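# Unplug the monitor cable from the back-panel port

## Task

Free the monitor cable's plug from its back-panel port: loosen both thumbscrews, withdraw the plug along the port's axis, and leave it lying loose away from the port. If the plug is tipped beyond what the port permits while still inserted, the attempt fails immediately. Anything held in its final state only by the robot does not count. Finish by opening the grippers and moving the arms away.

## Robot and tools

Robot: two arms, left_arm and right_arm, each a 6-joint arm with a parallel gripper. Something may occasionally nudge a loose object. Knocking anything off the table fails the task, and the arms must not collide with or shove each other hard, since that can end the scene.

Frame: every pose in a result uses one shared scene frame. The origin is on the table surface midway between the arms, +z is up, +x points out over the table, and left_arm sits on the +y side. The names left and right refer only to the arms, not to image sides. The bases may be tilted. Mounting plates and the metal frame behind the arms are fixed obstacles, and a too close warning counts a plate and its side of the frame as part of that arm. Printed hand positions can be off, more so at long reach.

Tool execute_actions. Argument actions is a list holding at most one item. An empty list only returns the current state. An action item is {"rows": [...], "steps": n} with n from 1 to 15 (default 15); each control step lasts 1/30 s. Each row drives one step, and the final row repeats if rows run out before steps. A wait item is {"steps": n} with n up to 300, and it returns once n steps have elapsed since the previous result, counting your reply time. Optional pictures (true or false) controls whether camera images come back. A refused call sends nothing.

Row layout: always 14 numbers, even when only one arm should move. First left_arm: waist, shoulder, elbow, wrist pitch, wrist yaw, wrist roll, then gripper opening; then the same seven for right_arm. The six joint values are absolute target angles in radians in each arm's own joint space, matching the Joint positions printout, not offsets. Stated ranges per arm: waist -2.618 to 3.054, shoulder 0.000 to 3.142, elbow 0.000 to 3.142, wrist pitch -1.571 to 1.571, wrist yaw -1.571 to 1.571, wrist roll -2.094 to 2.094. True ends may sit up to 0.036 rad either side of these. A target more than 0.036 rad beyond a stated end, and further out than the joint's last reported angle, gets the call refused. Targets beyond the real end are clipped there, reported by a joint sent to its limit line (possibly about an earlier action still running); the absence of that line does not prove more travel is available. The gripper number is an absolute command on a scale from -1 (closed) to +1 (fully open).

Motion: joint speed is capped. Each step, the target passed on is kept within a lead of the measured angle: 0.202 rad waist, 0.258 shoulder, 0.238 elbow, 0.573 wrist pitch, 0.522 wrist yaw and roll. If the targets would move the gripper more than 70 mm from its measured spot, all are pulled back proportionally. Friction can leave a joint up to about 0.031 rad short, and smaller commanded changes may do nothing. The arms keep heading for the last row while you think or wait, until everything nearly stops or a step is HELD; after that only a new action moves them further. Fingers still in motion keep going.

Gripper: fingers point along the gripper's +z and close along its y. end_effector_position is the point between the pads, about 1 cm behind the tips. grip_measured is the motor position on the -1 to +1 scale; the pads meet near -0.94 and each millimetre of object width adds about 0.0208, with a fixed per-gripper error up to about 0.02. The fingers ride a spring, so the motor keeps moving after contact; commanding further below the object's reading squeezes harder, up to roughly 50 to 62 N per pad (less on parts under about 5 mm). To maintain a grasp keep resending the same closing number.

Result lines: left_arm and right_arm poses (position in metres, quaternion wxyz); Joint positions per arm (radians plus opening in metres, 0.093 open to 0.000 closed, which on a rigid held object can read up to about 12 mm below its width); Joint velocities; Joint torques in joint order, with arm-specific offset, scale and noise, not zero in free air. joint command not followed means the clearance check changed or blocked some joint targets; the rest of the row still ran. HELD marks steps where a row was not fully sent. MOTOR HOT appears from 75 °C; at 90 °C that arm halts for 10 s, and at 100 °C it goes limp and falls; both show as OVER-TEMPERATURE FAULT. Avoid long heavy holds.

Tool zoom_image: camera is one of cam_high, cam_low, cam_left_wrist, cam_right_wrist (each 672x504); region is [x0, y0, x1, y1] in pixels from the top-left, at most 504 by 504. It magnifies the latest image.

Tool finished_scene: scene is the number of the scene being ended; it is irreversible and reports whether the goal holds. Replying without any tool call ends everything.

Suggested order: look, unscrew both thumbscrews, grasp the plug and draw it straight out without tilting, set it down loose away from the port, open the grippers, retreat, then finish. Keep motions smooth; avoid drops, slams and hard pushes.

Each tool is called after "Emit:" as name(argument=value, ...) on one line, values as JSON.

## Session

Emit:
execute_actions(actions=[])

Scene clock: 0.00 s of 10600.00 s.
left_arm: end_effector_position=(+0.1724, -0.2281, +0.2755) grip_measured=+0.232 end_effector_quat_wxyz=(-0.162, -0.134, +0.766, -0.608) | right_arm: end_effector_position=(+0.3850, -0.6148, +0.3222) grip_measured=-0.663 end_effector_quat_wxyz=(+0.202, +0.500, +0.688, -0.485)
Joint positions: left_arm=[-1.016  2.135  1.171  0.704  0.471 -1.868  0.056] | right_arm=[-0.644  2.086  1.729 -0.618  1.02   0.372  0.013]
Joint velocities: left_arm=[-0.007 -0.007 -0.012 -0.081 -0.037 -0.037 -0.   ] | right_arm=[ 0.002 -0.012 -0.017  0.051 -0.007 -0.066 -0.   ]
Joint torques (N m, as the arm reports them, + toward a larger angle): no reading

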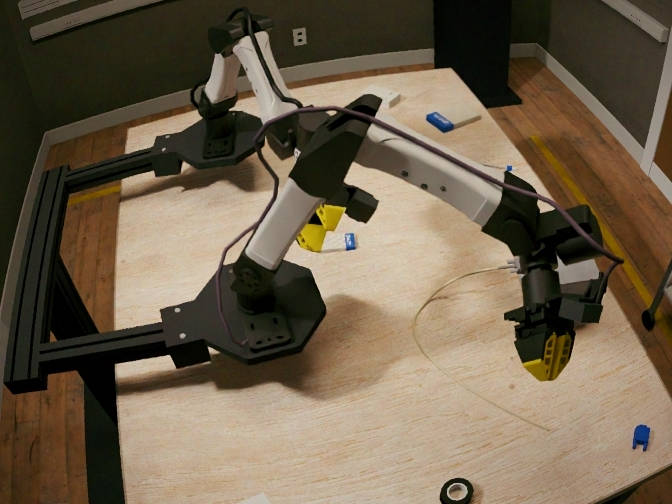

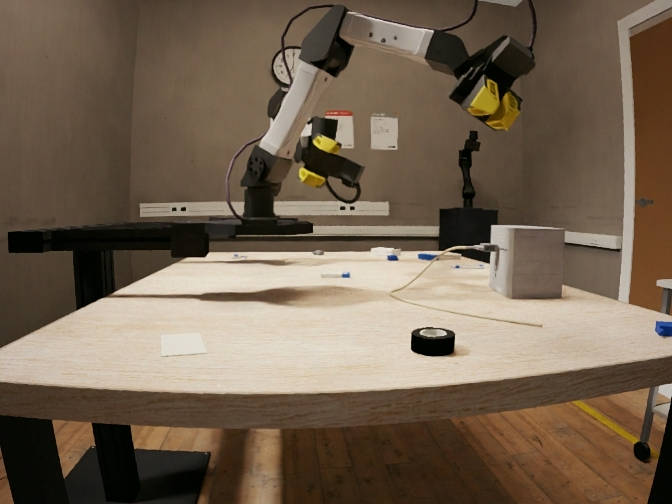

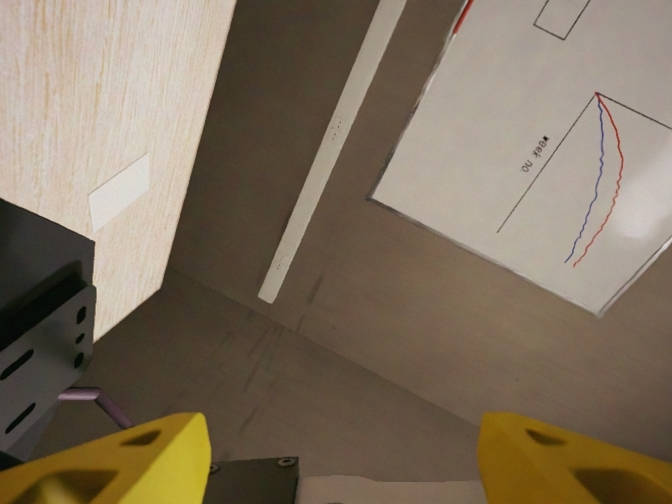

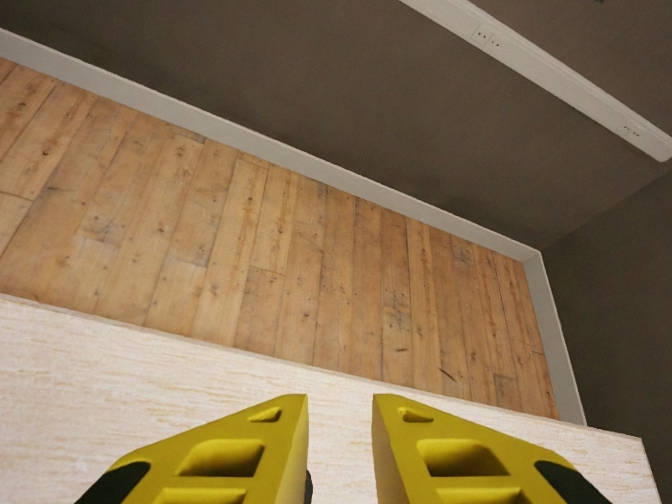

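Emit:
execute_actions(actions=[{"rows":[[0.3,2.0,1.171,0.704,0.471,-1.868,0.2,-0.644,2.086,1.729,-0.618,1.02,0.372,-0.66]]}], pictures=false)

Emit:
execute_actions(actions=[{"steps":60}], pictures=false)

Emit:
execute_actions(actions=[{"rows":[[0.3,1.0,0.6,0,0,0,0.2,0,1.6,0.9,0.4,0,0,0]]}], pictures=false)

Emit:
execute_actions(actions=[{"steps":90}])

Scene clock: 4.57 s of 10600.00 s.
left_arm: end_effector_position=(+0.4646, -0.0321, +0.3312) grip_measured=+0.202 end_effector_quat_wxyz=(+0.052, -0.336, +0.668, -0.662) | right_arm: end_effector_position=(+0.3850, -0.6148, +0.3222) grip_measured=-0.662 end_effector_quat_wxyz=(+0.202, +0.500, +0.688, -0.485)
Joint positions: left_arm=[-0.389  2.017  1.171  0.705  0.477 -1.868  0.055] | right_arm=[-0.644  2.086  1.729 -0.618  1.02   0.372  0.013]
Joint velocities: left_arm=[ 1.429 -0.017 -0.002  0.022  0.037 -0.007 -0.   ] | right_arm=[-0.007 -0.002 -0.002 -0.007 -0.007 -0.007 -0.   ]
Joint torques (N m, as the arm reports them, + toward a larger angle): left_arm=[  0.07 -11.15   7.39   2.19   0.01   0.06] | right_arm=[ -0.31 -11.07   9.32   1.25   0.64   0.  ]
Steps of this call (steps 1 to 90: nothing new was sent; then 1.07 s passed at rest; steps 91 to 105: all 15 steps of this action). Readings (joint positions):
91: left_arm=[-1.006 2.128 1.171 0.699 0.477 -1.868] | right_arm=[-0.644 2.086 1.729 -0.618 1.020 0.372]
92: left_arm=[-0.988 2.118 1.171 0.690 0.482 -1.868] | right_arm=[-0.644 2.086 1.729 -0.618 1.020 0.372]
94: left_arm=[-0.923 2.088 1.171 0.688 0.484 -1.868] | right_arm=[-0.644 2.086 1.729 -0.618 1.020 0.372]
98: left_arm=[-0.745 2.033 1.171 0.698 0.483 -1.868] | right_arm=[-0.644 2.086 1.729 -0.618 1.020 0.372]
105: the state above

Scene clock: 6.57 s of 10600.00 s.
left_arm: end_effector_position=(+0.5911, +0.3330, +0.3220) grip_measured=+0.202 end_effector_quat_wxyz=(-0.275, +0.549, -0.516, +0.597) | right_arm: end_effector_position=(+0.3850, -0.6148, +0.3222) grip_measured=-0.662 end_effector_quat_wxyz=(+0.202, +0.500, +0.688, -0.485)
Joint positions: left_arm=[ 0.302  2.017  1.171  0.705  0.464 -1.868  0.055] | right_arm=[-0.644  2.086  1.729 -0.618  1.02   0.372  0.013]
Joint velocities: left_arm=[-0.012 -0.002  0.012 -0.022  0.037 -0.007 -0.   ] | right_arm=[-0.002 -0.002 -0.002  0.051 -0.007  0.022  0.001]
Joint torques (N m, as the arm reports them, + toward a larger angle): left_arm=[ -0.09 -11.68   7.36   2.2    0.1    0.14] | right_arm=[ -0.38 -10.77   9.19   1.32   0.65  -0.02]
Steps of this call (steps 1 to 45: the robot went on to your last target; steps 46 to 60: nothing new was sent). Readings (joint positions):
1: left_arm=[-0.337 2.017 1.171 0.705 0.477 -1.868] | right_arm=[-0.644 2.086 1.729 -0.618 1.020 0.372]
2: left_arm=[-0.285 2.017 1.171 0.705 0.476 -1.868] | right_arm=[-0.644 2.086 1.729 -0.618 1.020 0.372]
4: left_arm=[-0.181 2.017 1.171 0.705 0.475 -1.868] | right_arm=[-0.644 2.086 1.729 -0.618 1.020 0.372]
8: left_arm=[0.026 2.017 1.171 0.705 0.472 -1.868] | right_arm=[-0.644 2.086 1.729 -0.618 1.020 0.372]
60: the state above
All arms were judged still, so your last target was given up. Only a new action makes them travel on or press farther. Fingers that are still opening or closing keep moving.

Scene clock: 7.07 s of 10600.00 s.
left_arm: end_effector_position=(+0.3760, +0.3702, +0.3497) grip_measured=+0.202 end_effector_quat_wxyz=(+0.525, -0.325, +0.770, -0.164) | right_arm: end_effector_position=(+0.5390, -0.3285, +0.3824) grip_measured=-0.001 end_effector_quat_wxyz=(+0.556, +0.168, +0.804, -0.126)
Joint positions: left_arm=[ 0.299  1.028  0.601  0.039  0.039 -0.668  0.055] | right_arm=[-0.165  1.634  1.157  0.121  0.335  0.091  0.045]
Joint velocities: left_arm=[-0.002 -1.292  0.134  0.198 -0.227  2.762 -0.001] | right_arm=[ 1.228 -0.393 -1.15   1.179 -1.136 -0.3   -0.001]
Joint torques (N m, as the arm reports them, + toward a larger angle): left_arm=[ 0.3   1.36  7.59  1.45 -0.06  0.06] | right_arm=[-0.5  -7.02  7.58  1.73  0.17 -0.12]
Steps of this call (steps 1 to 15: all 15 steps of this action). Readings (joint positions):
1: left_arm=[0.300 1.990 1.148 0.656 0.415 -1.811] | right_arm=[-0.637 2.069 1.701 -0.570 0.983 0.344]
2: left_arm=[0.299 1.937 1.096 0.581 0.361 -1.746] | right_arm=[-0.623 2.039 1.656 -0.520 0.936 0.312]
4: left_arm=[0.299 1.826 0.994 0.447 0.277 -1.623] | right_arm=[-0.571 1.971 1.571 -0.425 0.844 0.259]
8: left_arm=[0.299 1.579 0.777 0.255 0.158 -1.352] | right_arm=[-0.436 1.823 1.420 -0.231 0.660 0.181]
15: the state above

Scene clock: 10.07 s of 10600.00 s.
left_arm: end_effector_position=(+0.3700, +0.3747, +0.3600) grip_measured=+0.202 end_effector_quat_wxyz=(+0.556, -0.067, +0.828, +0.028) | right_arm: end_effector_position=(+0.5259, -0.1896, +0.3318) grip_measured=-0.001 end_effector_quat_wxyz=(+0.575, -0.027, +0.817, +0.034)
Joint positions: left_arm=[ 0.299  0.987  0.609  0.008  0.008 -0.01   0.055] | right_arm=[0.006 1.612 0.895 0.386 0.008 0.007 0.045]
Joint velocities: left_arm=[-0.007 -0.007 -0.012 -0.007 -0.066 -0.007  0.   ] | right_arm=[-0.017  0.007  0.012 -0.022  0.022 -0.037 -0.001]
Joint torques (N m, as the arm reports them, + toward a larger angle): left_arm=[ 0.14 -1.35  7.8   2.17 -0.05  0.15] | right_arm=[-1.   -8.08  9.87  2.28  0.01 -0.12]
Steps of this call (steps 1 to 45: the robot went on to your last target; steps 46 to 90: nothing new was sent). Readings (joint positions):
1: left_arm=[0.299 0.996 0.606 0.045 0.032 -0.568] | right_arm=[-0.122 1.623 1.113 0.164 0.293 0.081]
2: left_arm=[0.299 0.983 0.609 0.051 0.027 -0.468] | right_arm=[-0.081 1.614 1.063 0.208 0.248 0.070]
4: left_arm=[0.299 0.982 0.609 0.044 0.020 -0.303] | right_arm=[-0.015 1.607 0.965 0.277 0.156 0.046]
8: left_arm=[0.299 0.987 0.609 0.019 0.013 -0.129] | right_arm=[0.014 1.612 0.896 0.306 0.056 0.021]
90: the state above
All arms were judged still, so your last target was given up. Only a new action makes them travel on or press farther. Fingers that are still opening or closing keep moving.

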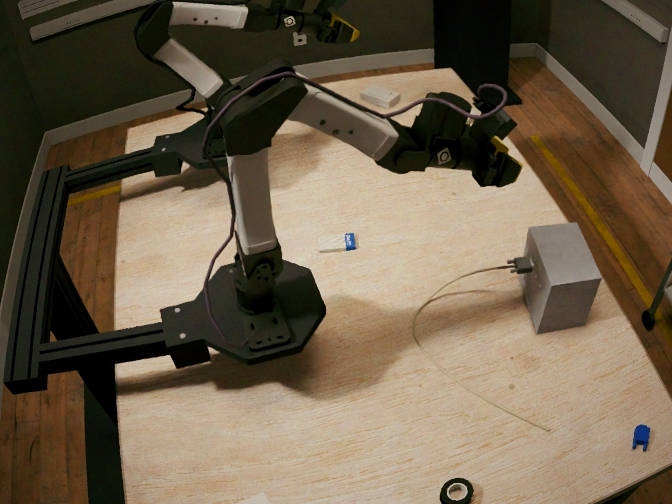

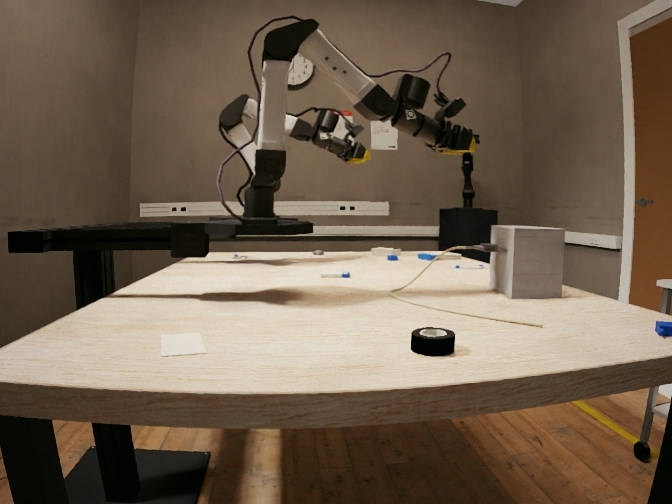

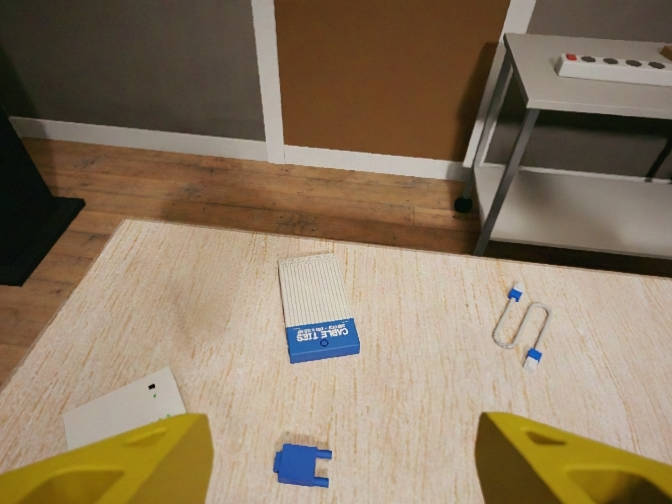

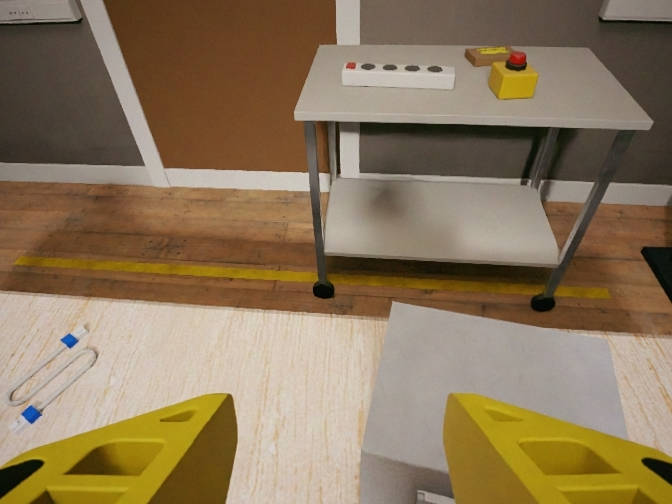

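Emit:
execute_actions(actions=[{"rows":[[0.3,1.0,0.6,0,0,0,0.2,-0.1,1.9,0.45,1.2,0,0,0]],"steps":10}], pictures=false)

Emit:
execute_actions(actions=[{"steps":40}], pictures=false)

Emit:
execute_actions(actions=[{"rows":[[0.3,1.0,0.6,0,0,0,0.2,-0.1,2.2,0.55,1.55,0,0,0]]}], pictures=false)

Emit:
execute_actions(actions=[{"steps":40}])

Scene clock: 17.30 s of 10600.00 s.
left_arm: end_effector_position=(+0.3700, +0.3748, +0.3600) grip_measured=+0.202 end_effector_quat_wxyz=(+0.556, -0.067, +0.828, +0.028) | right_arm: end_effector_position=(+0.4412, -0.2371, +0.1497) grip_measured=-0.001 end_effector_quat_wxyz=(+0.498, +0.016, +0.867, +0.004)
Joint positions: left_arm=[ 0.299  0.987  0.609  0.008  0.008 -0.01   0.055] | right_arm=[-0.104  1.936  0.426  0.999  0.004  0.006  0.045]
Joint velocities: left_arm=[ 0.007 -0.002  0.012 -0.007 -0.081 -0.007 -0.   ] | right_arm=[-0.012 -0.017 -0.159  0.491 -0.037 -0.007 -0.   ]
Joint torques (N m, as the arm reports them, + toward a larger angle): left_arm=[ 0.16 -1.47  7.78  2.13 -0.09  0.13] | right_arm=[ 0.13 -9.04  8.28  3.38  0.   -0.09]
Steps of this call (steps 1 to 90: nothing new was sent; then 3.90 s passed at rest; steps 91 to 100: all 10 steps of this action). Readings (joint positions):
91: left_arm=[0.299 0.987 0.609 0.008 0.008 -0.010] | right_arm=[-0.001 1.630 0.870 0.463 0.003 0.006]
92: left_arm=[0.299 0.987 0.609 0.008 0.008 -0.010] | right_arm=[-0.016 1.662 0.836 0.569 0.000 0.006]
94: left_arm=[0.299 0.987 0.609 0.008 0.008 -0.010] | right_arm=[-0.058 1.762 0.733 0.782 -0.000 0.006]
98: left_arm=[0.299 0.987 0.609 0.008 0.008 -0.010] | right_arm=[-0.104 1.919 0.469 0.977 0.004 0.006]
100: the state above

Scene clock: 18.63 s of 10600.00 s.
left_arm: end_effector_position=(+0.3700, +0.3748, +0.3600) grip_measured=+0.202 end_effector_quat_wxyz=(+0.556, -0.067, +0.828, +0.028) | right_arm: end_effector_position=(+0.4656, -0.2386, +0.2048) grip_measured=-0.001 end_effector_quat_wxyz=(+0.592, +0.016, +0.805, +0.003)
Joint positions: left_arm=[ 0.299  0.987  0.609  0.008  0.008 -0.01   0.055] | right_arm=[-0.104  1.91   0.437  1.186  0.004  0.006  0.045]
Joint velocities: left_arm=[-0.007 -0.022  0.007 -0.007 -0.007 -0.037  0.   ] | right_arm=[ 0.022 -0.017  0.002  0.037  0.022  0.037  0.   ]
Joint torques (N m, as the arm reports them, + toward a larger angle): left_arm=[ 0.15 -1.39  7.7   2.14 -0.09  0.15] | right_arm=[ 0.22 -7.47  6.83  2.38  0.06 -0.16]
Steps of this call (steps 1 to 30: the robot went on to your last target; steps 31 to 40: nothing new was sent). Readings (joint positions):
1: left_arm=[0.299 0.987 0.609 0.008 0.008 -0.010] | right_arm=[-0.104 1.936 0.425 1.022 0.004 0.006]
2: left_arm=[0.299 0.987 0.609 0.008 0.008 -0.010] | right_arm=[-0.104 1.932 0.427 1.053 0.004 0.006]
4: left_arm=[0.299 0.987 0.609 0.008 0.008 -0.010] | right_arm=[-0.104 1.919 0.432 1.104 0.004 0.006]
8: left_arm=[0.299 0.987 0.609 0.008 0.008 -0.010] | right_arm=[-0.104 1.910 0.437 1.164 0.004 0.006]
40: the state above
All arms were judged still, so your last target was given up. Only a new action makes them travel on or press farther. Fingers that are still opening or closing keep moving.

Scene clock: 19.13 s of 10600.00 s.
left_arm: end_effector_position=(+0.3700, +0.3748, +0.3600) grip_measured=+0.202 end_effector_quat_wxyz=(+0.556, -0.067, +0.828, +0.028) | right_arm: end_effector_position=(+0.4946, -0.2388, +0.1886) grip_measured=-0.001 end_effector_quat_wxyz=(+0.647, +0.017, +0.762, +0.002)
Joint positions: left_arm=[ 0.299  0.987  0.609  0.008  0.008 -0.009  0.055] | right_arm=[-0.104  2.211  0.542  1.522  0.004  0.006  0.045]
Joint velocities: left_arm=[-0.002 -0.022  0.002 -0.007  0.022  0.022 -0.001] | right_arm=[-0.007 -0.007 -0.022  0.168 -0.051  0.007  0.   ]
Joint torques (N m, as the arm reports them, + toward a larger angle): left_arm=[ 0.12 -1.36  7.75  2.11 -0.12  0.11] | right_arm=[ 0.42 -8.61  4.96  2.27  0.   -0.13]
Steps of this call (steps 1 to 15: all 15 steps of this action). Readings (joint positions):
1: left_arm=[0.299 0.987 0.609 0.008 0.008 -0.010] | right_arm=[-0.104 1.951 0.450 1.247 0.004 0.006]
2: left_arm=[0.299 0.987 0.609 0.008 0.008 -0.009] | right_arm=[-0.104 2.027 0.488 1.326 0.004 0.006]
4: left_arm=[0.299 0.987 0.609 0.008 0.008 -0.009] | right_arm=[-0.104 2.150 0.540 1.407 0.004 0.006]
8: left_arm=[0.299 0.987 0.609 0.008 0.008 -0.009] | right_arm=[-0.104 2.211 0.542 1.453 0.004 0.006]
15: the state above

Scene clock: 20.47 s of 10600.00 s.
left_arm: end_effector_position=(+0.3700, +0.3748, +0.3600) grip_measured=+0.202 end_effector_quat_wxyz=(+0.556, -0.067, +0.828, +0.028) | right_arm: end_effector_position=(+0.4951, -0.2389, +0.1919) grip_measured=-0.001 end_effector_quat_wxyz=(+0.653, +0.017, +0.757, +0.002)
Joint positions: left_arm=[ 0.299  0.987  0.609  0.008  0.008 -0.009  0.055] | right_arm=[-0.104  2.211  0.542  1.536  0.004  0.006  0.045]
Joint velocities: left_arm=[ 0.007 -0.007 -0.007  0.051 -0.007  0.007  0.001] | right_arm=[-0.002 -0.002 -0.012 -0.037 -0.051 -0.007 -0.001]
Joint torques (N m, as the arm reports them, + toward a larger angle): left_arm=[ 0.2  -1.34  7.7   2.14 -0.08  0.14] | right_arm=[ 0.25 -8.63  4.85  2.25  0.08 -0.13]
Steps of this call (steps 1 to 30: the robot went on to your last target; steps 31 to 40: nothing new was sent). Readings (joint positions):
1: left_arm=[0.299 0.987 0.609 0.008 0.008 -0.009] | right_arm=[-0.104 2.211 0.542 1.526 0.004 0.006]
2: left_arm=[0.299 0.987 0.609 0.008 0.008 -0.009] | right_arm=[-0.104 2.211 0.542 1.528 0.004 0.006]
4: left_arm=[0.299 0.987 0.609 0.008 0.008 -0.009] | right_arm=[-0.104 2.211 0.542 1.531 0.004 0.006]
8: left_arm=[0.299 0.987 0.609 0.008 0.008 -0.009] | right_arm=[-0.104 2.211 0.542 1.534 0.004 0.006]
40: the state above
All arms were judged still, so your last target was given up. Only a new action makes them travel on or press farther. Fingers that are still opening or closing keep moving.

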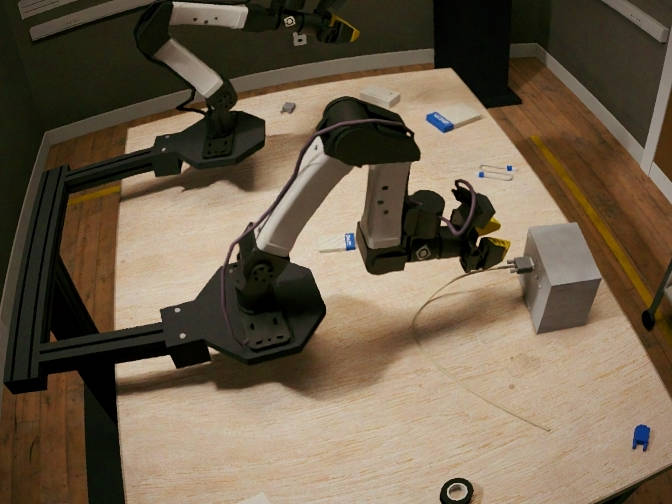

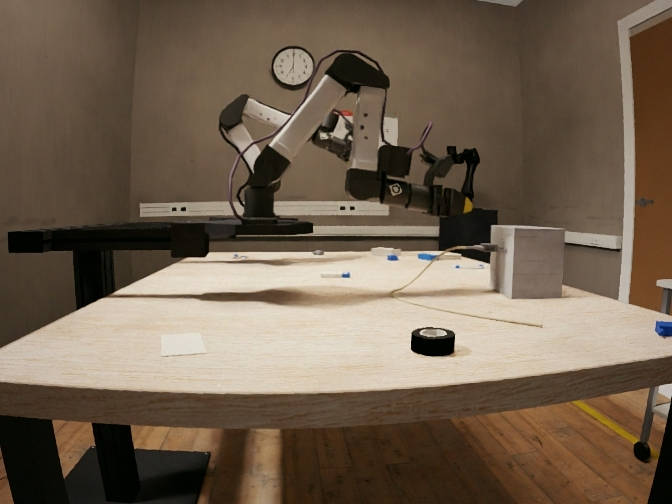

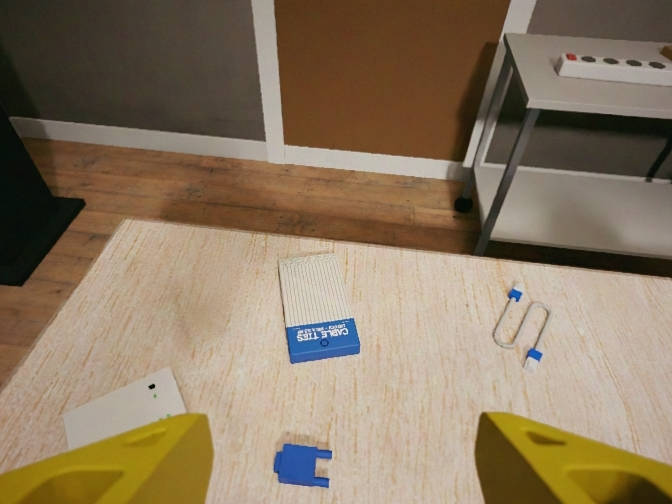

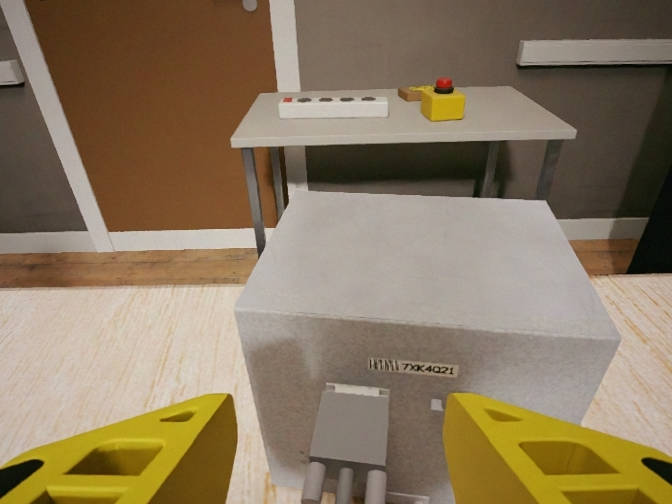

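Emit:
execute_actions(actions=[{"rows":[[0.3,1.0,0.6,0,0,0,0.2,-0.11,2.25,0.55,1.57,0,0,0.5],[0.3,1.0,0.6,0,0,0,0.2,-0.11,2.28,0.56,1.58,0,0,0.5],[0.3,1.0,0.6,0,0,0,0.2,-0.11,2.31,0.57,1.58,0,0,0.5],[0.3,1.0,0.6,0,0,0,0.2,-0.11,2.34,0.58,1.58,0,0,0.5],[0.3,1.0,0.6,0,0,0,0.2,-0.11,2.37,0.59,1.58,0,0,0.5],[0.3,1.0,0.6,0,0,0,0.2,-0.11,2.40,0.6,1.59,0,0,0.5]]}], pictures=false)

Emit:
execute_actions(actions=[{"steps":20}])

Emit:
zoom_image(camera="cam_low", region=[420,200,540,290])

Emit:
zoom_image(camera="cam_high", region=[450,220,570,310])

Scene clock: 31.07 s of 10600.00 s.
left_arm: end_effector_position=(+0.3700, +0.3748, +0.3600) grip_measured=+0.202 end_effector_quat_wxyz=(+0.556, -0.067, +0.828, +0.028) | right_arm: end_effector_position=(+0.4860, -0.2373, +0.1220) grip_measured=+0.499 end_effector_quat_wxyz=(+0.598, +0.016, +0.801, +0.003)
Joint positions: left_arm=[ 0.299  0.987  0.609  0.008  0.008 -0.009  0.055] | right_arm=[-0.104  2.404  0.581  1.55   0.004  0.006  0.069]
Joint velocities: left_arm=[ 0.002 -0.002 -0.012 -0.037  0.007 -0.066  0.   ] | right_arm=[-0.012 -0.002 -0.007  0.037  0.022 -0.007 -0.   ]
Joint torques (N m, as the arm reports them, + toward a larger angle): left_arm=[ 0.14 -1.33  7.8   2.14 -0.09  0.11] | right_arm=[-0.73 -8.58  5.01  2.22  0.09 -0.18]
joint sent to its limit (right arm) — the command would take joint 4 (wrist pitch) past its upper limit, so that joint was sent only as far as its limit.
Steps of this call (steps 1 to 90: nothing new was sent; then 7.10 s passed at rest; steps 91 to 105: all 15 steps of this action). Readings (joint positions):
91: left_arm=[0.299 0.987 0.609 0.008 0.008 -0.009] | right_arm=[-0.104 2.214 0.542 1.541 0.004 0.006]
92: left_arm=[0.299 0.987 0.609 0.008 0.008 -0.009] | right_arm=[-0.104 2.225 0.543 1.550 0.004 0.006]
94: left_arm=[0.299 0.987 0.609 0.008 0.008 -0.009] | right_arm=[-0.104 2.267 0.553 1.564 0.004 0.006]
98: left_arm=[0.299 0.987 0.609 0.008 0.008 -0.009] | right_arm=[-0.104 2.381 0.581 1.559 0.004 0.006]
105: the state above

Scene clock: 31.73 s of 10600.00 s.
left_arm: end_effector_position=(+0.3700, +0.3748, +0.3600) grip_measured=+0.202 end_effector_quat_wxyz=(+0.556, -0.067, +0.828, +0.028) | right_arm: end_effector_position=(+0.4861, -0.2374, +0.1225) grip_measured=+0.499 end_effector_quat_wxyz=(+0.599, +0.016, +0.801, +0.003)
Joint positions: left_arm=[ 0.299  0.987  0.609  0.008  0.008 -0.009  0.055] | right_arm=[-0.104  2.404  0.581  1.552  0.004  0.006  0.069]
Joint velocities: left_arm=[-0.012 -0.002  0.017  0.007 -0.022  0.007  0.   ] | right_arm=[ 0.007  0.012 -0.007 -0.11   0.007 -0.007  0.001]
Joint torques (N m, as the arm reports them, + toward a larger angle): left_arm=[ 0.08 -1.3   7.72  2.12 -0.13  0.12] | right_arm=[-0.86 -8.43  4.72  2.35  0.07 -0.11]
joint sent to its limit (right arm) — the command would take joint 4 (wrist pitch) past its upper limit, so that joint was sent only as far as its limit.
Steps of this call (steps 1 to 15: the robot went on to your last target; steps 16 to 20: nothing new was sent). Readings (joint positions):
1: left_arm=[0.299 0.987 0.609 0.008 0.008 -0.009] | right_arm=[-0.104 2.404 0.581 1.550 0.004 0.006]
2: left_arm=[0.299 0.987 0.609 0.008 0.008 -0.009] | right_arm=[-0.104 2.404 0.581 1.551 0.004 0.006]
4: left_arm=[0.299 0.987 0.609 0.008 0.008 -0.009] | right_arm=[-0.104 2.404 0.581 1.551 0.004 0.006]
8: left_arm=[0.299 0.987 0.609 0.008 0.008 -0.009] | right_arm=[-0.104 2.404 0.581 1.552 0.004 0.006]
20: the state above
All arms were judged still, so your last target was given up. Only a new action makes them travel on or press farther. Fingers that are still opening or closing keep moving.

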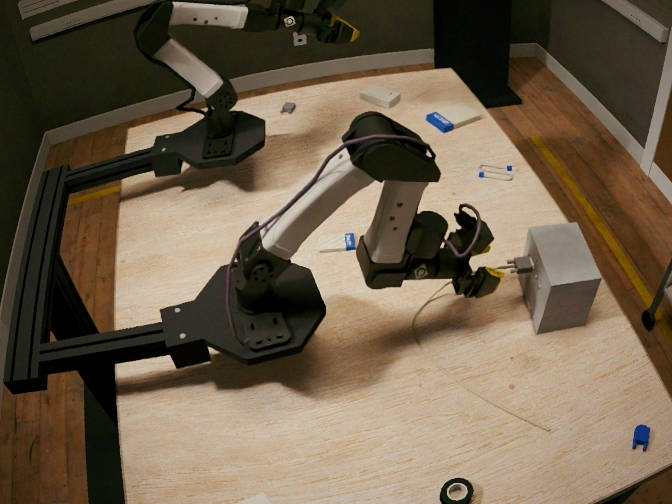

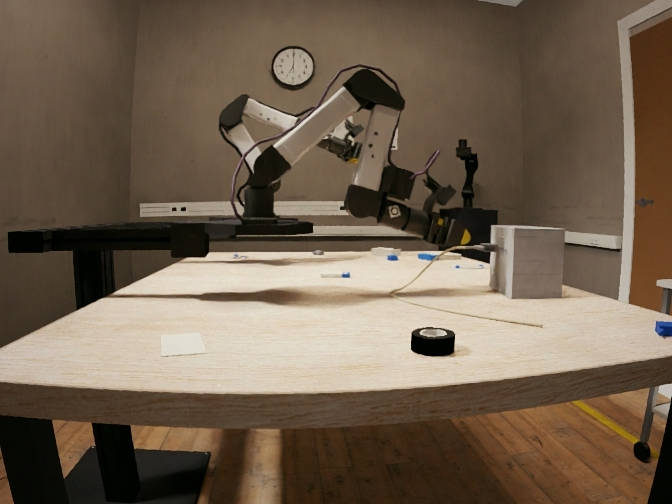

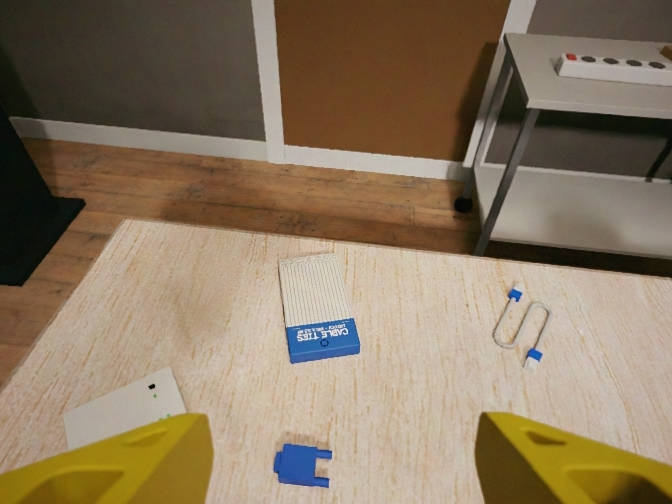

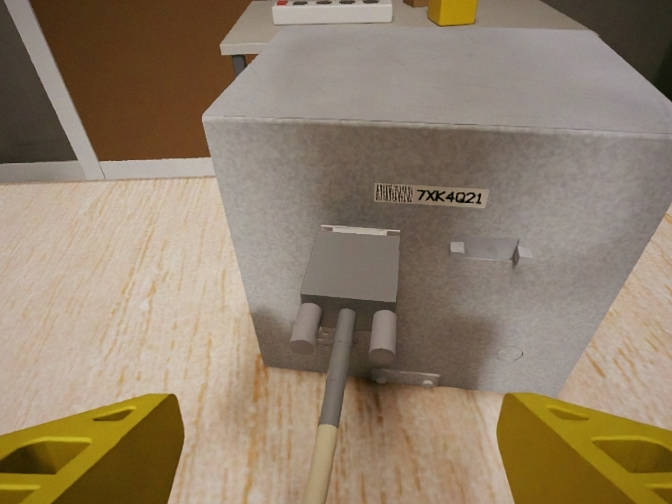

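Region (420, 200, 540, 290) of cam_low's 672x504 image, scaled by 4.200, with more detail than that image has; it fills the top 378 rows of this view, and the rest is white.

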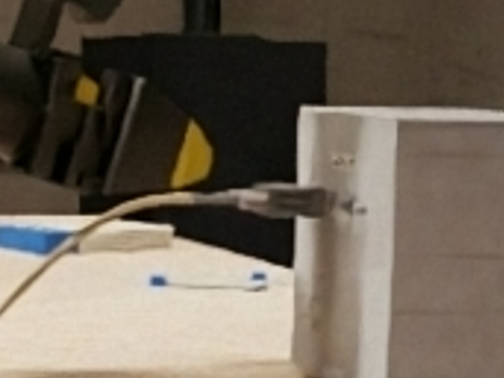

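Region (450, 220, 570, 310) of cam_high's 672x504 image, scaled by 4.200, with more detail than that image has; it fills the top 378 rows of this view, and the rest is white.

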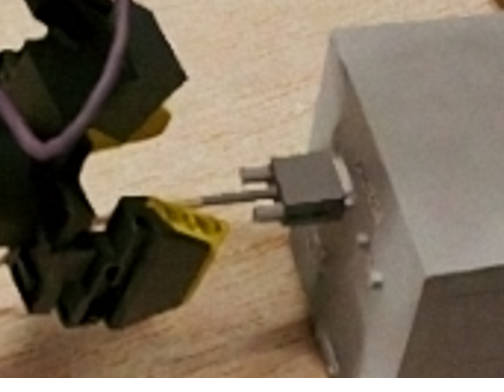

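Emit:
execute_actions(actions=[{"rows":[[0.3,1.0,0.6,0,0,0,0.2,-0.11,2.34,0.58,1.56,0.12,0,-0.5],[0.3,1.0,0.6,0,0,0,0.2,-0.11,2.34,0.58,1.56,0.12,0,-0.5],[0.3,1.0,0.6,0,0,0,0.2,-0.11,2.34,0.58,1.56,0.12,0,-0.5],[0.3,1.0,0.6,0,0,0,0.2,-0.11,2.34,0.58,1.56,0.12,0,-0.5],[0.3,1.0,0.6,0,0,0,0.2,-0.11,2.34,0.58,1.56,0.12,0,-0.5],[0.3,1.0,0.6,0,0,0,0.2,-0.11,2.34,0.58,1.56,0.12,1.57,-0.5]]}], pictures=false)

Emit:
execute_actions(actions=[{"steps":30}], pictures=false)

Emit:
execute_actions(actions=[{"rows":[[0.3,1.0,0.6,0,0,0,0.2,-0.11,2.38,0.6,1.56,0.12,1.57,-0.5],[0.3,1.0,0.6,0,0,0,0.2,-0.11,2.41,0.63,1.56,0.12,1.57,-0.5],[0.3,1.0,0.6,0,0,0,0.2,-0.11,2.44,0.65,1.56,0.12,1.57,-0.5],[0.3,1.0,0.6,0,0,0,0.2,-0.11,2.47,0.67,1.56,0.12,1.57,-0.5],[0.3,1.0,0.6,0,0,0,0.2,-0.11,2.49,0.69,1.56,0.12,1.57,-0.5]]}], pictures=false)

Emit:
execute_actions(actions=[{"steps":20}])

Emit:
zoom_image(camera="cam_high", region=[450,220,570,310])

Scene clock: 43.63 s of 10600.00 s.
left_arm: end_effector_position=(+0.3700, +0.3748, +0.3600) grip_measured=+0.202 end_effector_quat_wxyz=(+0.556, -0.067, +0.828, +0.028) | right_arm: end_effector_position=(+0.4924, -0.2562, +0.1467) grip_measured=-0.498 end_effector_quat_wxyz=(+0.565, +0.414, +0.665, +0.260)
Joint positions: left_arm=[ 0.299  0.987  0.609  0.008  0.008 -0.009  0.055] | right_arm=[-0.105  2.349  0.581  1.556  0.108  0.994  0.021]
Joint velocities: left_arm=[-0.002 -0.017  0.007  0.051 -0.022  0.051  0.   ] | right_arm=[-0.012 -0.012 -0.002 -0.037 -0.007  2.821 -0.   ]
Joint torques (N m, as the arm reports them, + toward a larger angle): left_arm=[ 0.28 -1.41  7.79  2.17 -0.06  0.12] | right_arm=[-0.32 -8.93  3.01  2.25  0.23 -0.18]
Steps of this call (steps 1 to 90: nothing new was sent; then 8.40 s passed at rest; steps 91 to 105: all 15 steps of this action). Readings (joint positions):
91: left_arm=[0.299 0.987 0.609 0.008 0.008 -0.009] | right_arm=[-0.104 2.397 0.581 1.547 0.019 0.006]
92: left_arm=[0.299 0.987 0.609 0.008 0.008 -0.009] | right_arm=[-0.104 2.388 0.581 1.543 0.038 0.006]
94: left_arm=[0.299 0.987 0.609 0.008 0.008 -0.009] | right_arm=[-0.105 2.365 0.581 1.545 0.066 0.006]
98: left_arm=[0.299 0.987 0.609 0.008 0.008 -0.009] | right_arm=[-0.105 2.349 0.581 1.556 0.093 0.291]
105: the state above

Scene clock: 44.63 s of 10600.00 s.
left_arm: end_effector_position=(+0.3700, +0.3748, +0.3600) grip_measured=+0.202 end_effector_quat_wxyz=(+0.556, -0.067, +0.828, +0.028) | right_arm: end_effector_position=(+0.4923, -0.2568, +0.1467) grip_measured=-0.498 end_effector_quat_wxyz=(+0.469, +0.585, +0.520, +0.408)
Joint positions: left_arm=[ 0.299  0.987  0.609  0.008  0.008 -0.009  0.055] | right_arm=[-0.105  2.349  0.581  1.556  0.112  1.565  0.021]
Joint velocities: left_arm=[-0.002  0.017 -0.007 -0.037 -0.007  0.037 -0.001] | right_arm=[-0.007 -0.002 -0.002 -0.007 -0.051 -0.022 -0.001]
Joint torques (N m, as the arm reports them, + toward a larger angle): left_arm=[ 0.21 -1.34  7.76  2.15 -0.08  0.13] | right_arm=[-0.56 -8.82  3.17  2.19  0.25 -0.06]
Steps of this call (steps 1 to 30: the robot went on to your last target). Readings (joint positions):
1: left_arm=[0.299 0.987 0.609 0.008 0.008 -0.009] | right_arm=[-0.105 2.349 0.581 1.556 0.109 1.094]
2: left_arm=[0.299 0.987 0.609 0.008 0.008 -0.009] | right_arm=[-0.105 2.349 0.581 1.556 0.110 1.187]
4: left_arm=[0.299 0.987 0.609 0.008 0.008 -0.009] | right_arm=[-0.105 2.349 0.581 1.556 0.111 1.324]
8: left_arm=[0.299 0.987 0.609 0.008 0.008 -0.009] | right_arm=[-0.105 2.349 0.581 1.556 0.111 1.468]
30: the state above

Scene clock: 45.13 s of 10600.00 s.
left_arm: end_effector_position=(+0.3700, +0.3748, +0.3600) grip_measured=+0.202 end_effector_quat_wxyz=(+0.556, -0.067, +0.828, +0.028) | right_arm: end_effector_position=(+0.5008, -0.2563, +0.1065) grip_measured=-0.498 end_effector_quat_wxyz=(+0.455, +0.596, +0.532, +0.393)
Joint positions: left_arm=[ 0.299  0.987  0.609  0.008  0.008 -0.009  0.055] | right_arm=[-0.105  2.487  0.671  1.551  0.113  1.566  0.021]
Joint velocities: left_arm=[-0.017  0.022  0.012 -0.007 -0.022 -0.007  0.   ] | right_arm=[-0.002  0.007 -0.002  0.022 -0.007 -0.007 -0.   ]
Joint torques (N m, as the arm reports them, + toward a larger angle): left_arm=[ 0.15 -1.38  7.74  2.17 -0.09  0.12] | right_arm=[-0.56 -8.52  4.8   2.3   0.26 -0.04]
Steps of this call (steps 1 to 15: all 15 steps of this action). Readings (joint positions):
1: left_arm=[0.299 0.987 0.609 0.008 0.008 -0.009] | right_arm=[-0.105 2.351 0.581 1.557 0.112 1.565]
2: left_arm=[0.299 0.987 0.609 0.008 0.008 -0.009] | right_arm=[-0.105 2.359 0.586 1.560 0.112 1.565]
4: left_arm=[0.299 0.987 0.609 0.008 0.008 -0.009] | right_arm=[-0.105 2.402 0.622 1.564 0.113 1.565]
8: left_arm=[0.299 0.987 0.609 0.008 0.008 -0.009] | right_arm=[-0.105 2.480 0.671 1.555 0.113 1.566]
15: the state above

Scene clock: 45.80 s of 10600.00 s.
left_arm: end_effector_position=(+0.3700, +0.3748, +0.3600) grip_measured=+0.202 end_effector_quat_wxyz=(+0.556, -0.067, +0.828, +0.028) | right_arm: end_effector_position=(+0.5008, -0.2563, +0.1065) grip_measured=-0.498 end_effector_quat_wxyz=(+0.455, +0.596, +0.532, +0.393)
Joint positions: left_arm=[ 0.299  0.987  0.609  0.008  0.008 -0.009  0.055] | right_arm=[-0.105  2.487  0.671  1.551  0.113  1.566  0.021]
Joint velocities: left_arm=[ 0.007 -0.002  0.002 -0.007  0.007 -0.066 -0.   ] | right_arm=[-0.022 -0.022 -0.007 -0.037  0.051 -0.037 -0.   ]
Joint torques (N m, as the arm reports them, + toward a larger angle): left_arm=[ 0.19 -1.15  7.93  2.17 -0.1   0.15] | right_arm=[-0.55 -8.55  4.73  2.22  0.3  -0.1 ]
Steps of this call (steps 1 to 15: the robot went on to your last target; steps 16 to 20: nothing new was sent). Readings (joint positions):
1: left_arm=[0.299 0.987 0.609 0.008 0.008 -0.009] | right_arm=[-0.105 2.487 0.671 1.551 0.113 1.566]
2: left_arm=[0.299 0.987 0.609 0.008 0.008 -0.009] | right_arm=[-0.105 2.487 0.671 1.551 0.113 1.566]
4: left_arm=[0.299 0.987 0.609 0.008 0.008 -0.009] | right_arm=[-0.105 2.487 0.671 1.551 0.113 1.566]
8: left_arm=[0.299 0.987 0.609 0.008 0.008 -0.009] | right_arm=[-0.105 2.487 0.671 1.551 0.113 1.566]
20: the state above
All arms were judged still, so your last target was given up. Only a new action makes them travel on or press farther. Fingers that are still opening or closing keep moving.

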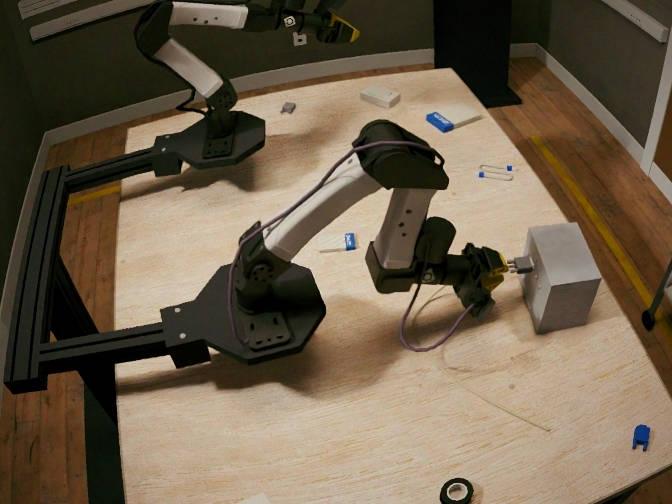

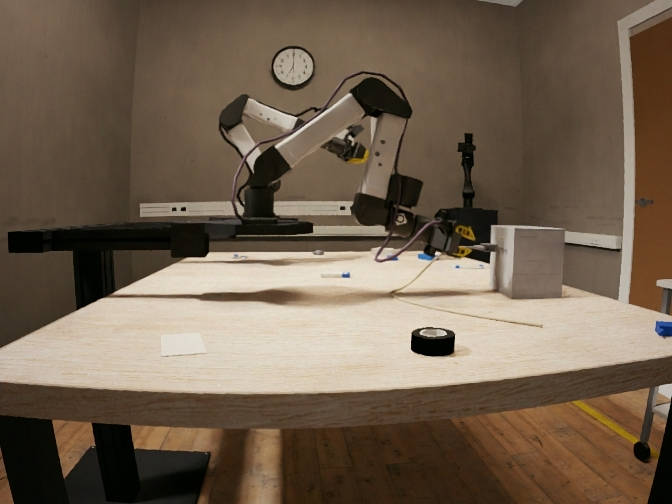

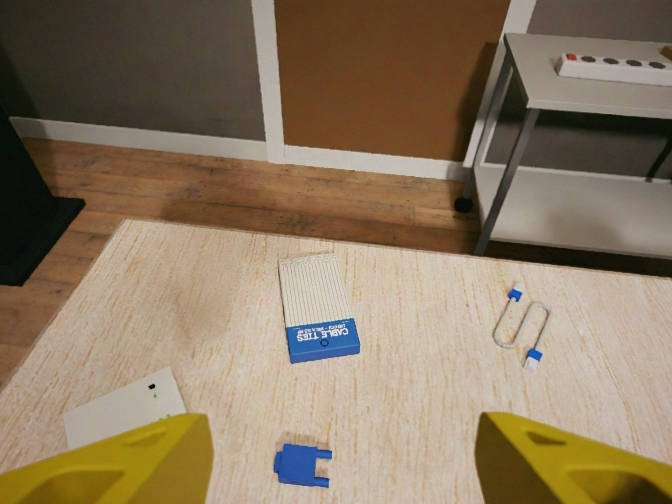

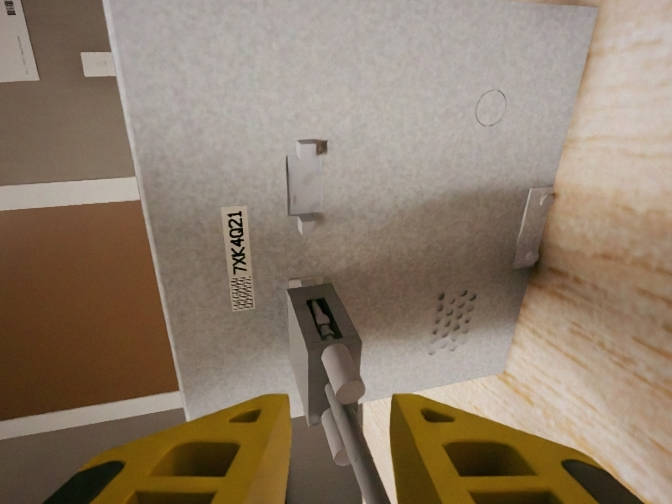

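Region (450, 220, 570, 310) of cam_high's 672x504 image, scaled by 4.200, with more detail than that image has; it fills the top 378 rows of this view, and the rest is white.

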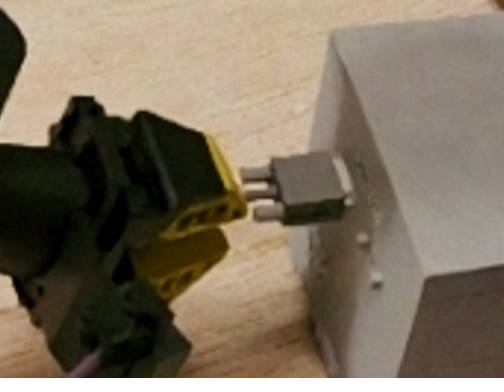

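Emit:
execute_actions(actions=[{"rows":[[0.3,1.0,0.6,0,0,0,0.2,-0.11,2.52,0.71,1.56,0.12,1.57,-0.5],[0.3,1.0,0.6,0,0,0,0.2,-0.11,2.53,0.73,1.56,0.12,1.57,-0.5],[0.3,1.0,0.6,0,0,0,0.2,-0.11,2.54,0.75,1.56,0.12,1.57,-0.5],[0.3,1.0,0.6,0,0,0,0.2,-0.11,2.55,0.77,1.56,0.12,1.57,-0.5],[0.3,1.0,0.6,0,0,0,0.2,-0.11,2.56,0.79,1.56,0.12,1.57,-0.5],[0.3,1.0,0.6,0,0,0,0.2,-0.11,2.57,0.81,1.56,0.12,1.57,-0.5]]}])

Emit:
zoom_image(camera="cam_high", region=[450,220,570,310])

Scene clock: 52.20 s of 10600.00 s.
left_arm: end_effector_position=(+0.3700, +0.3748, +0.3600) grip_measured=+0.202 end_effector_quat_wxyz=(+0.556, -0.067, +0.828, +0.028) | right_arm: end_effector_position=(+0.5209, -0.2635, +0.0970) grip_measured=-0.498 end_effector_quat_wxyz=(+0.469, +0.596, +0.519, +0.394)
Joint positions: left_arm=[ 0.299  0.987  0.609  0.008  0.008 -0.009  0.055] | right_arm=[-0.115  2.563  0.777  1.552  0.128  1.566  0.021]
Joint velocities: left_arm=[ 0.007  0.002  0.002 -0.007 -0.051 -0.066 -0.001] | right_arm=[ 0.002 -0.002 -0.012 -0.066  0.022 -0.007 -0.001]
Joint torques (N m, as the arm reports them, + toward a larger angle): left_arm=[ 0.18 -1.35  7.73  2.15 -0.08  0.11] | right_arm=[ 0.36 -8.94  6.53  2.22  0.05 -0.08]
Steps of this call (steps 1 to 90: nothing new was sent; then 2.90 s passed at rest; steps 91 to 105: all 15 steps of this action). Readings (joint positions):
91: left_arm=[0.299 0.987 0.609 0.008 0.008 -0.009] | right_arm=[-0.105 2.490 0.675 1.552 0.113 1.566]
92: left_arm=[0.299 0.987 0.609 0.008 0.008 -0.009] | right_arm=[-0.105 2.498 0.686 1.552 0.113 1.566]
94: left_arm=[0.299 0.987 0.609 0.008 0.008 -0.009] | right_arm=[-0.105 2.520 0.718 1.552 0.116 1.566]
98: left_arm=[0.299 0.987 0.609 0.008 0.008 -0.009] | right_arm=[-0.114 2.560 0.770 1.552 0.126 1.566]
105: the state above

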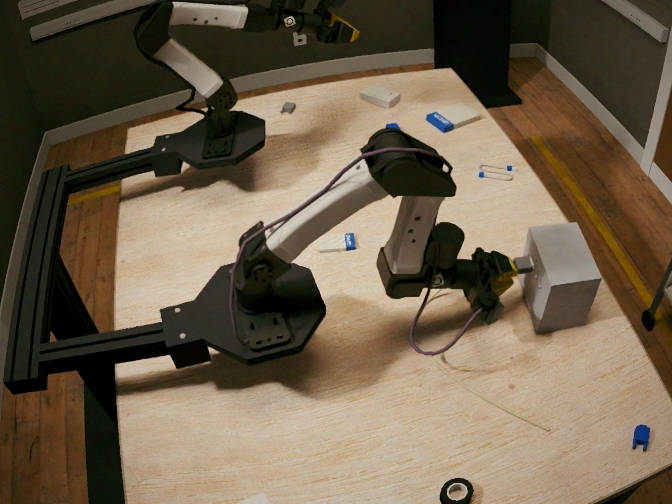

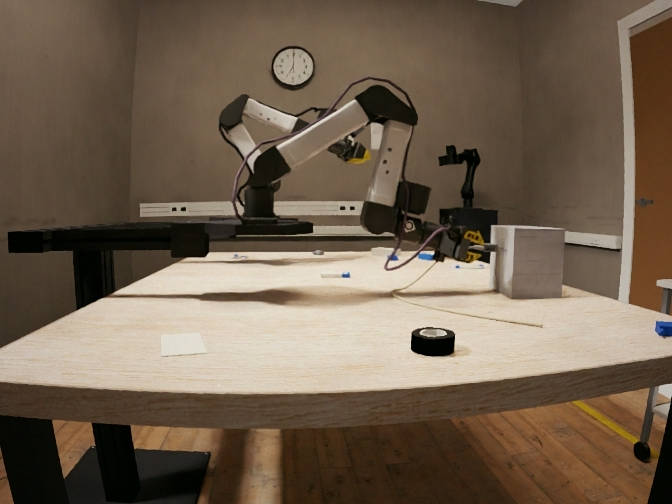

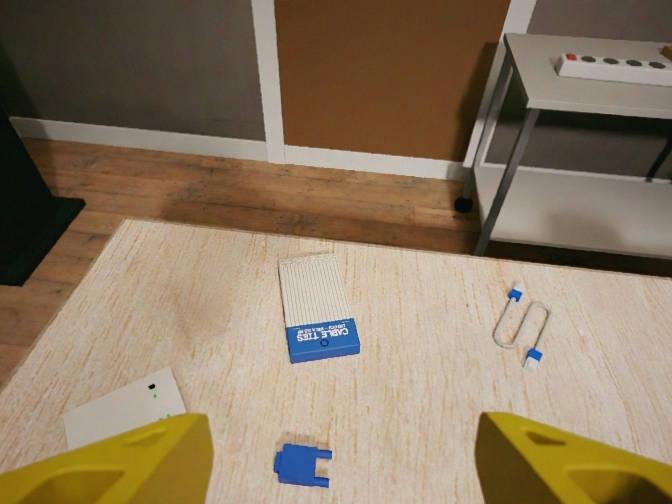

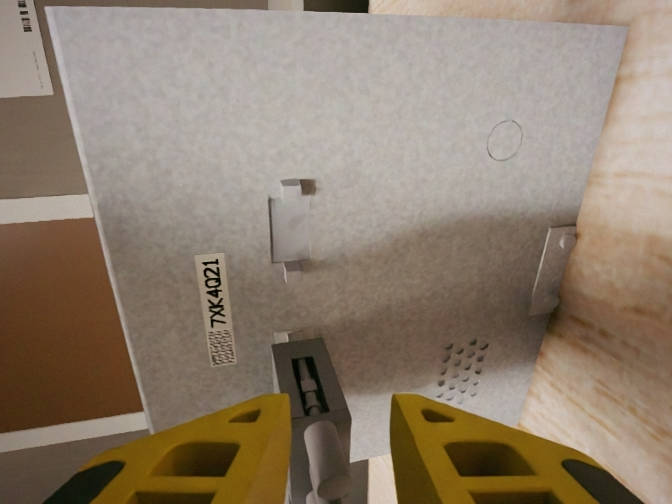

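Region (450, 220, 570, 310) of cam_high's 672x504 image, scaled by 4.200, with more detail than that image has; it fills the top 378 rows of this view, and the rest is white.

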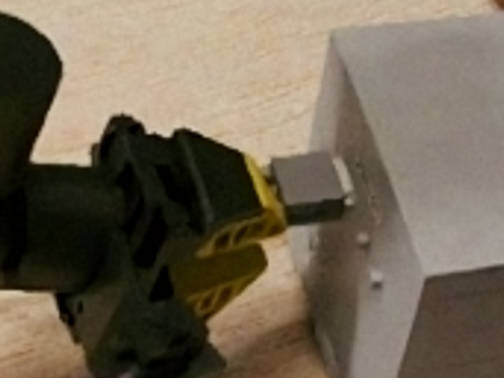

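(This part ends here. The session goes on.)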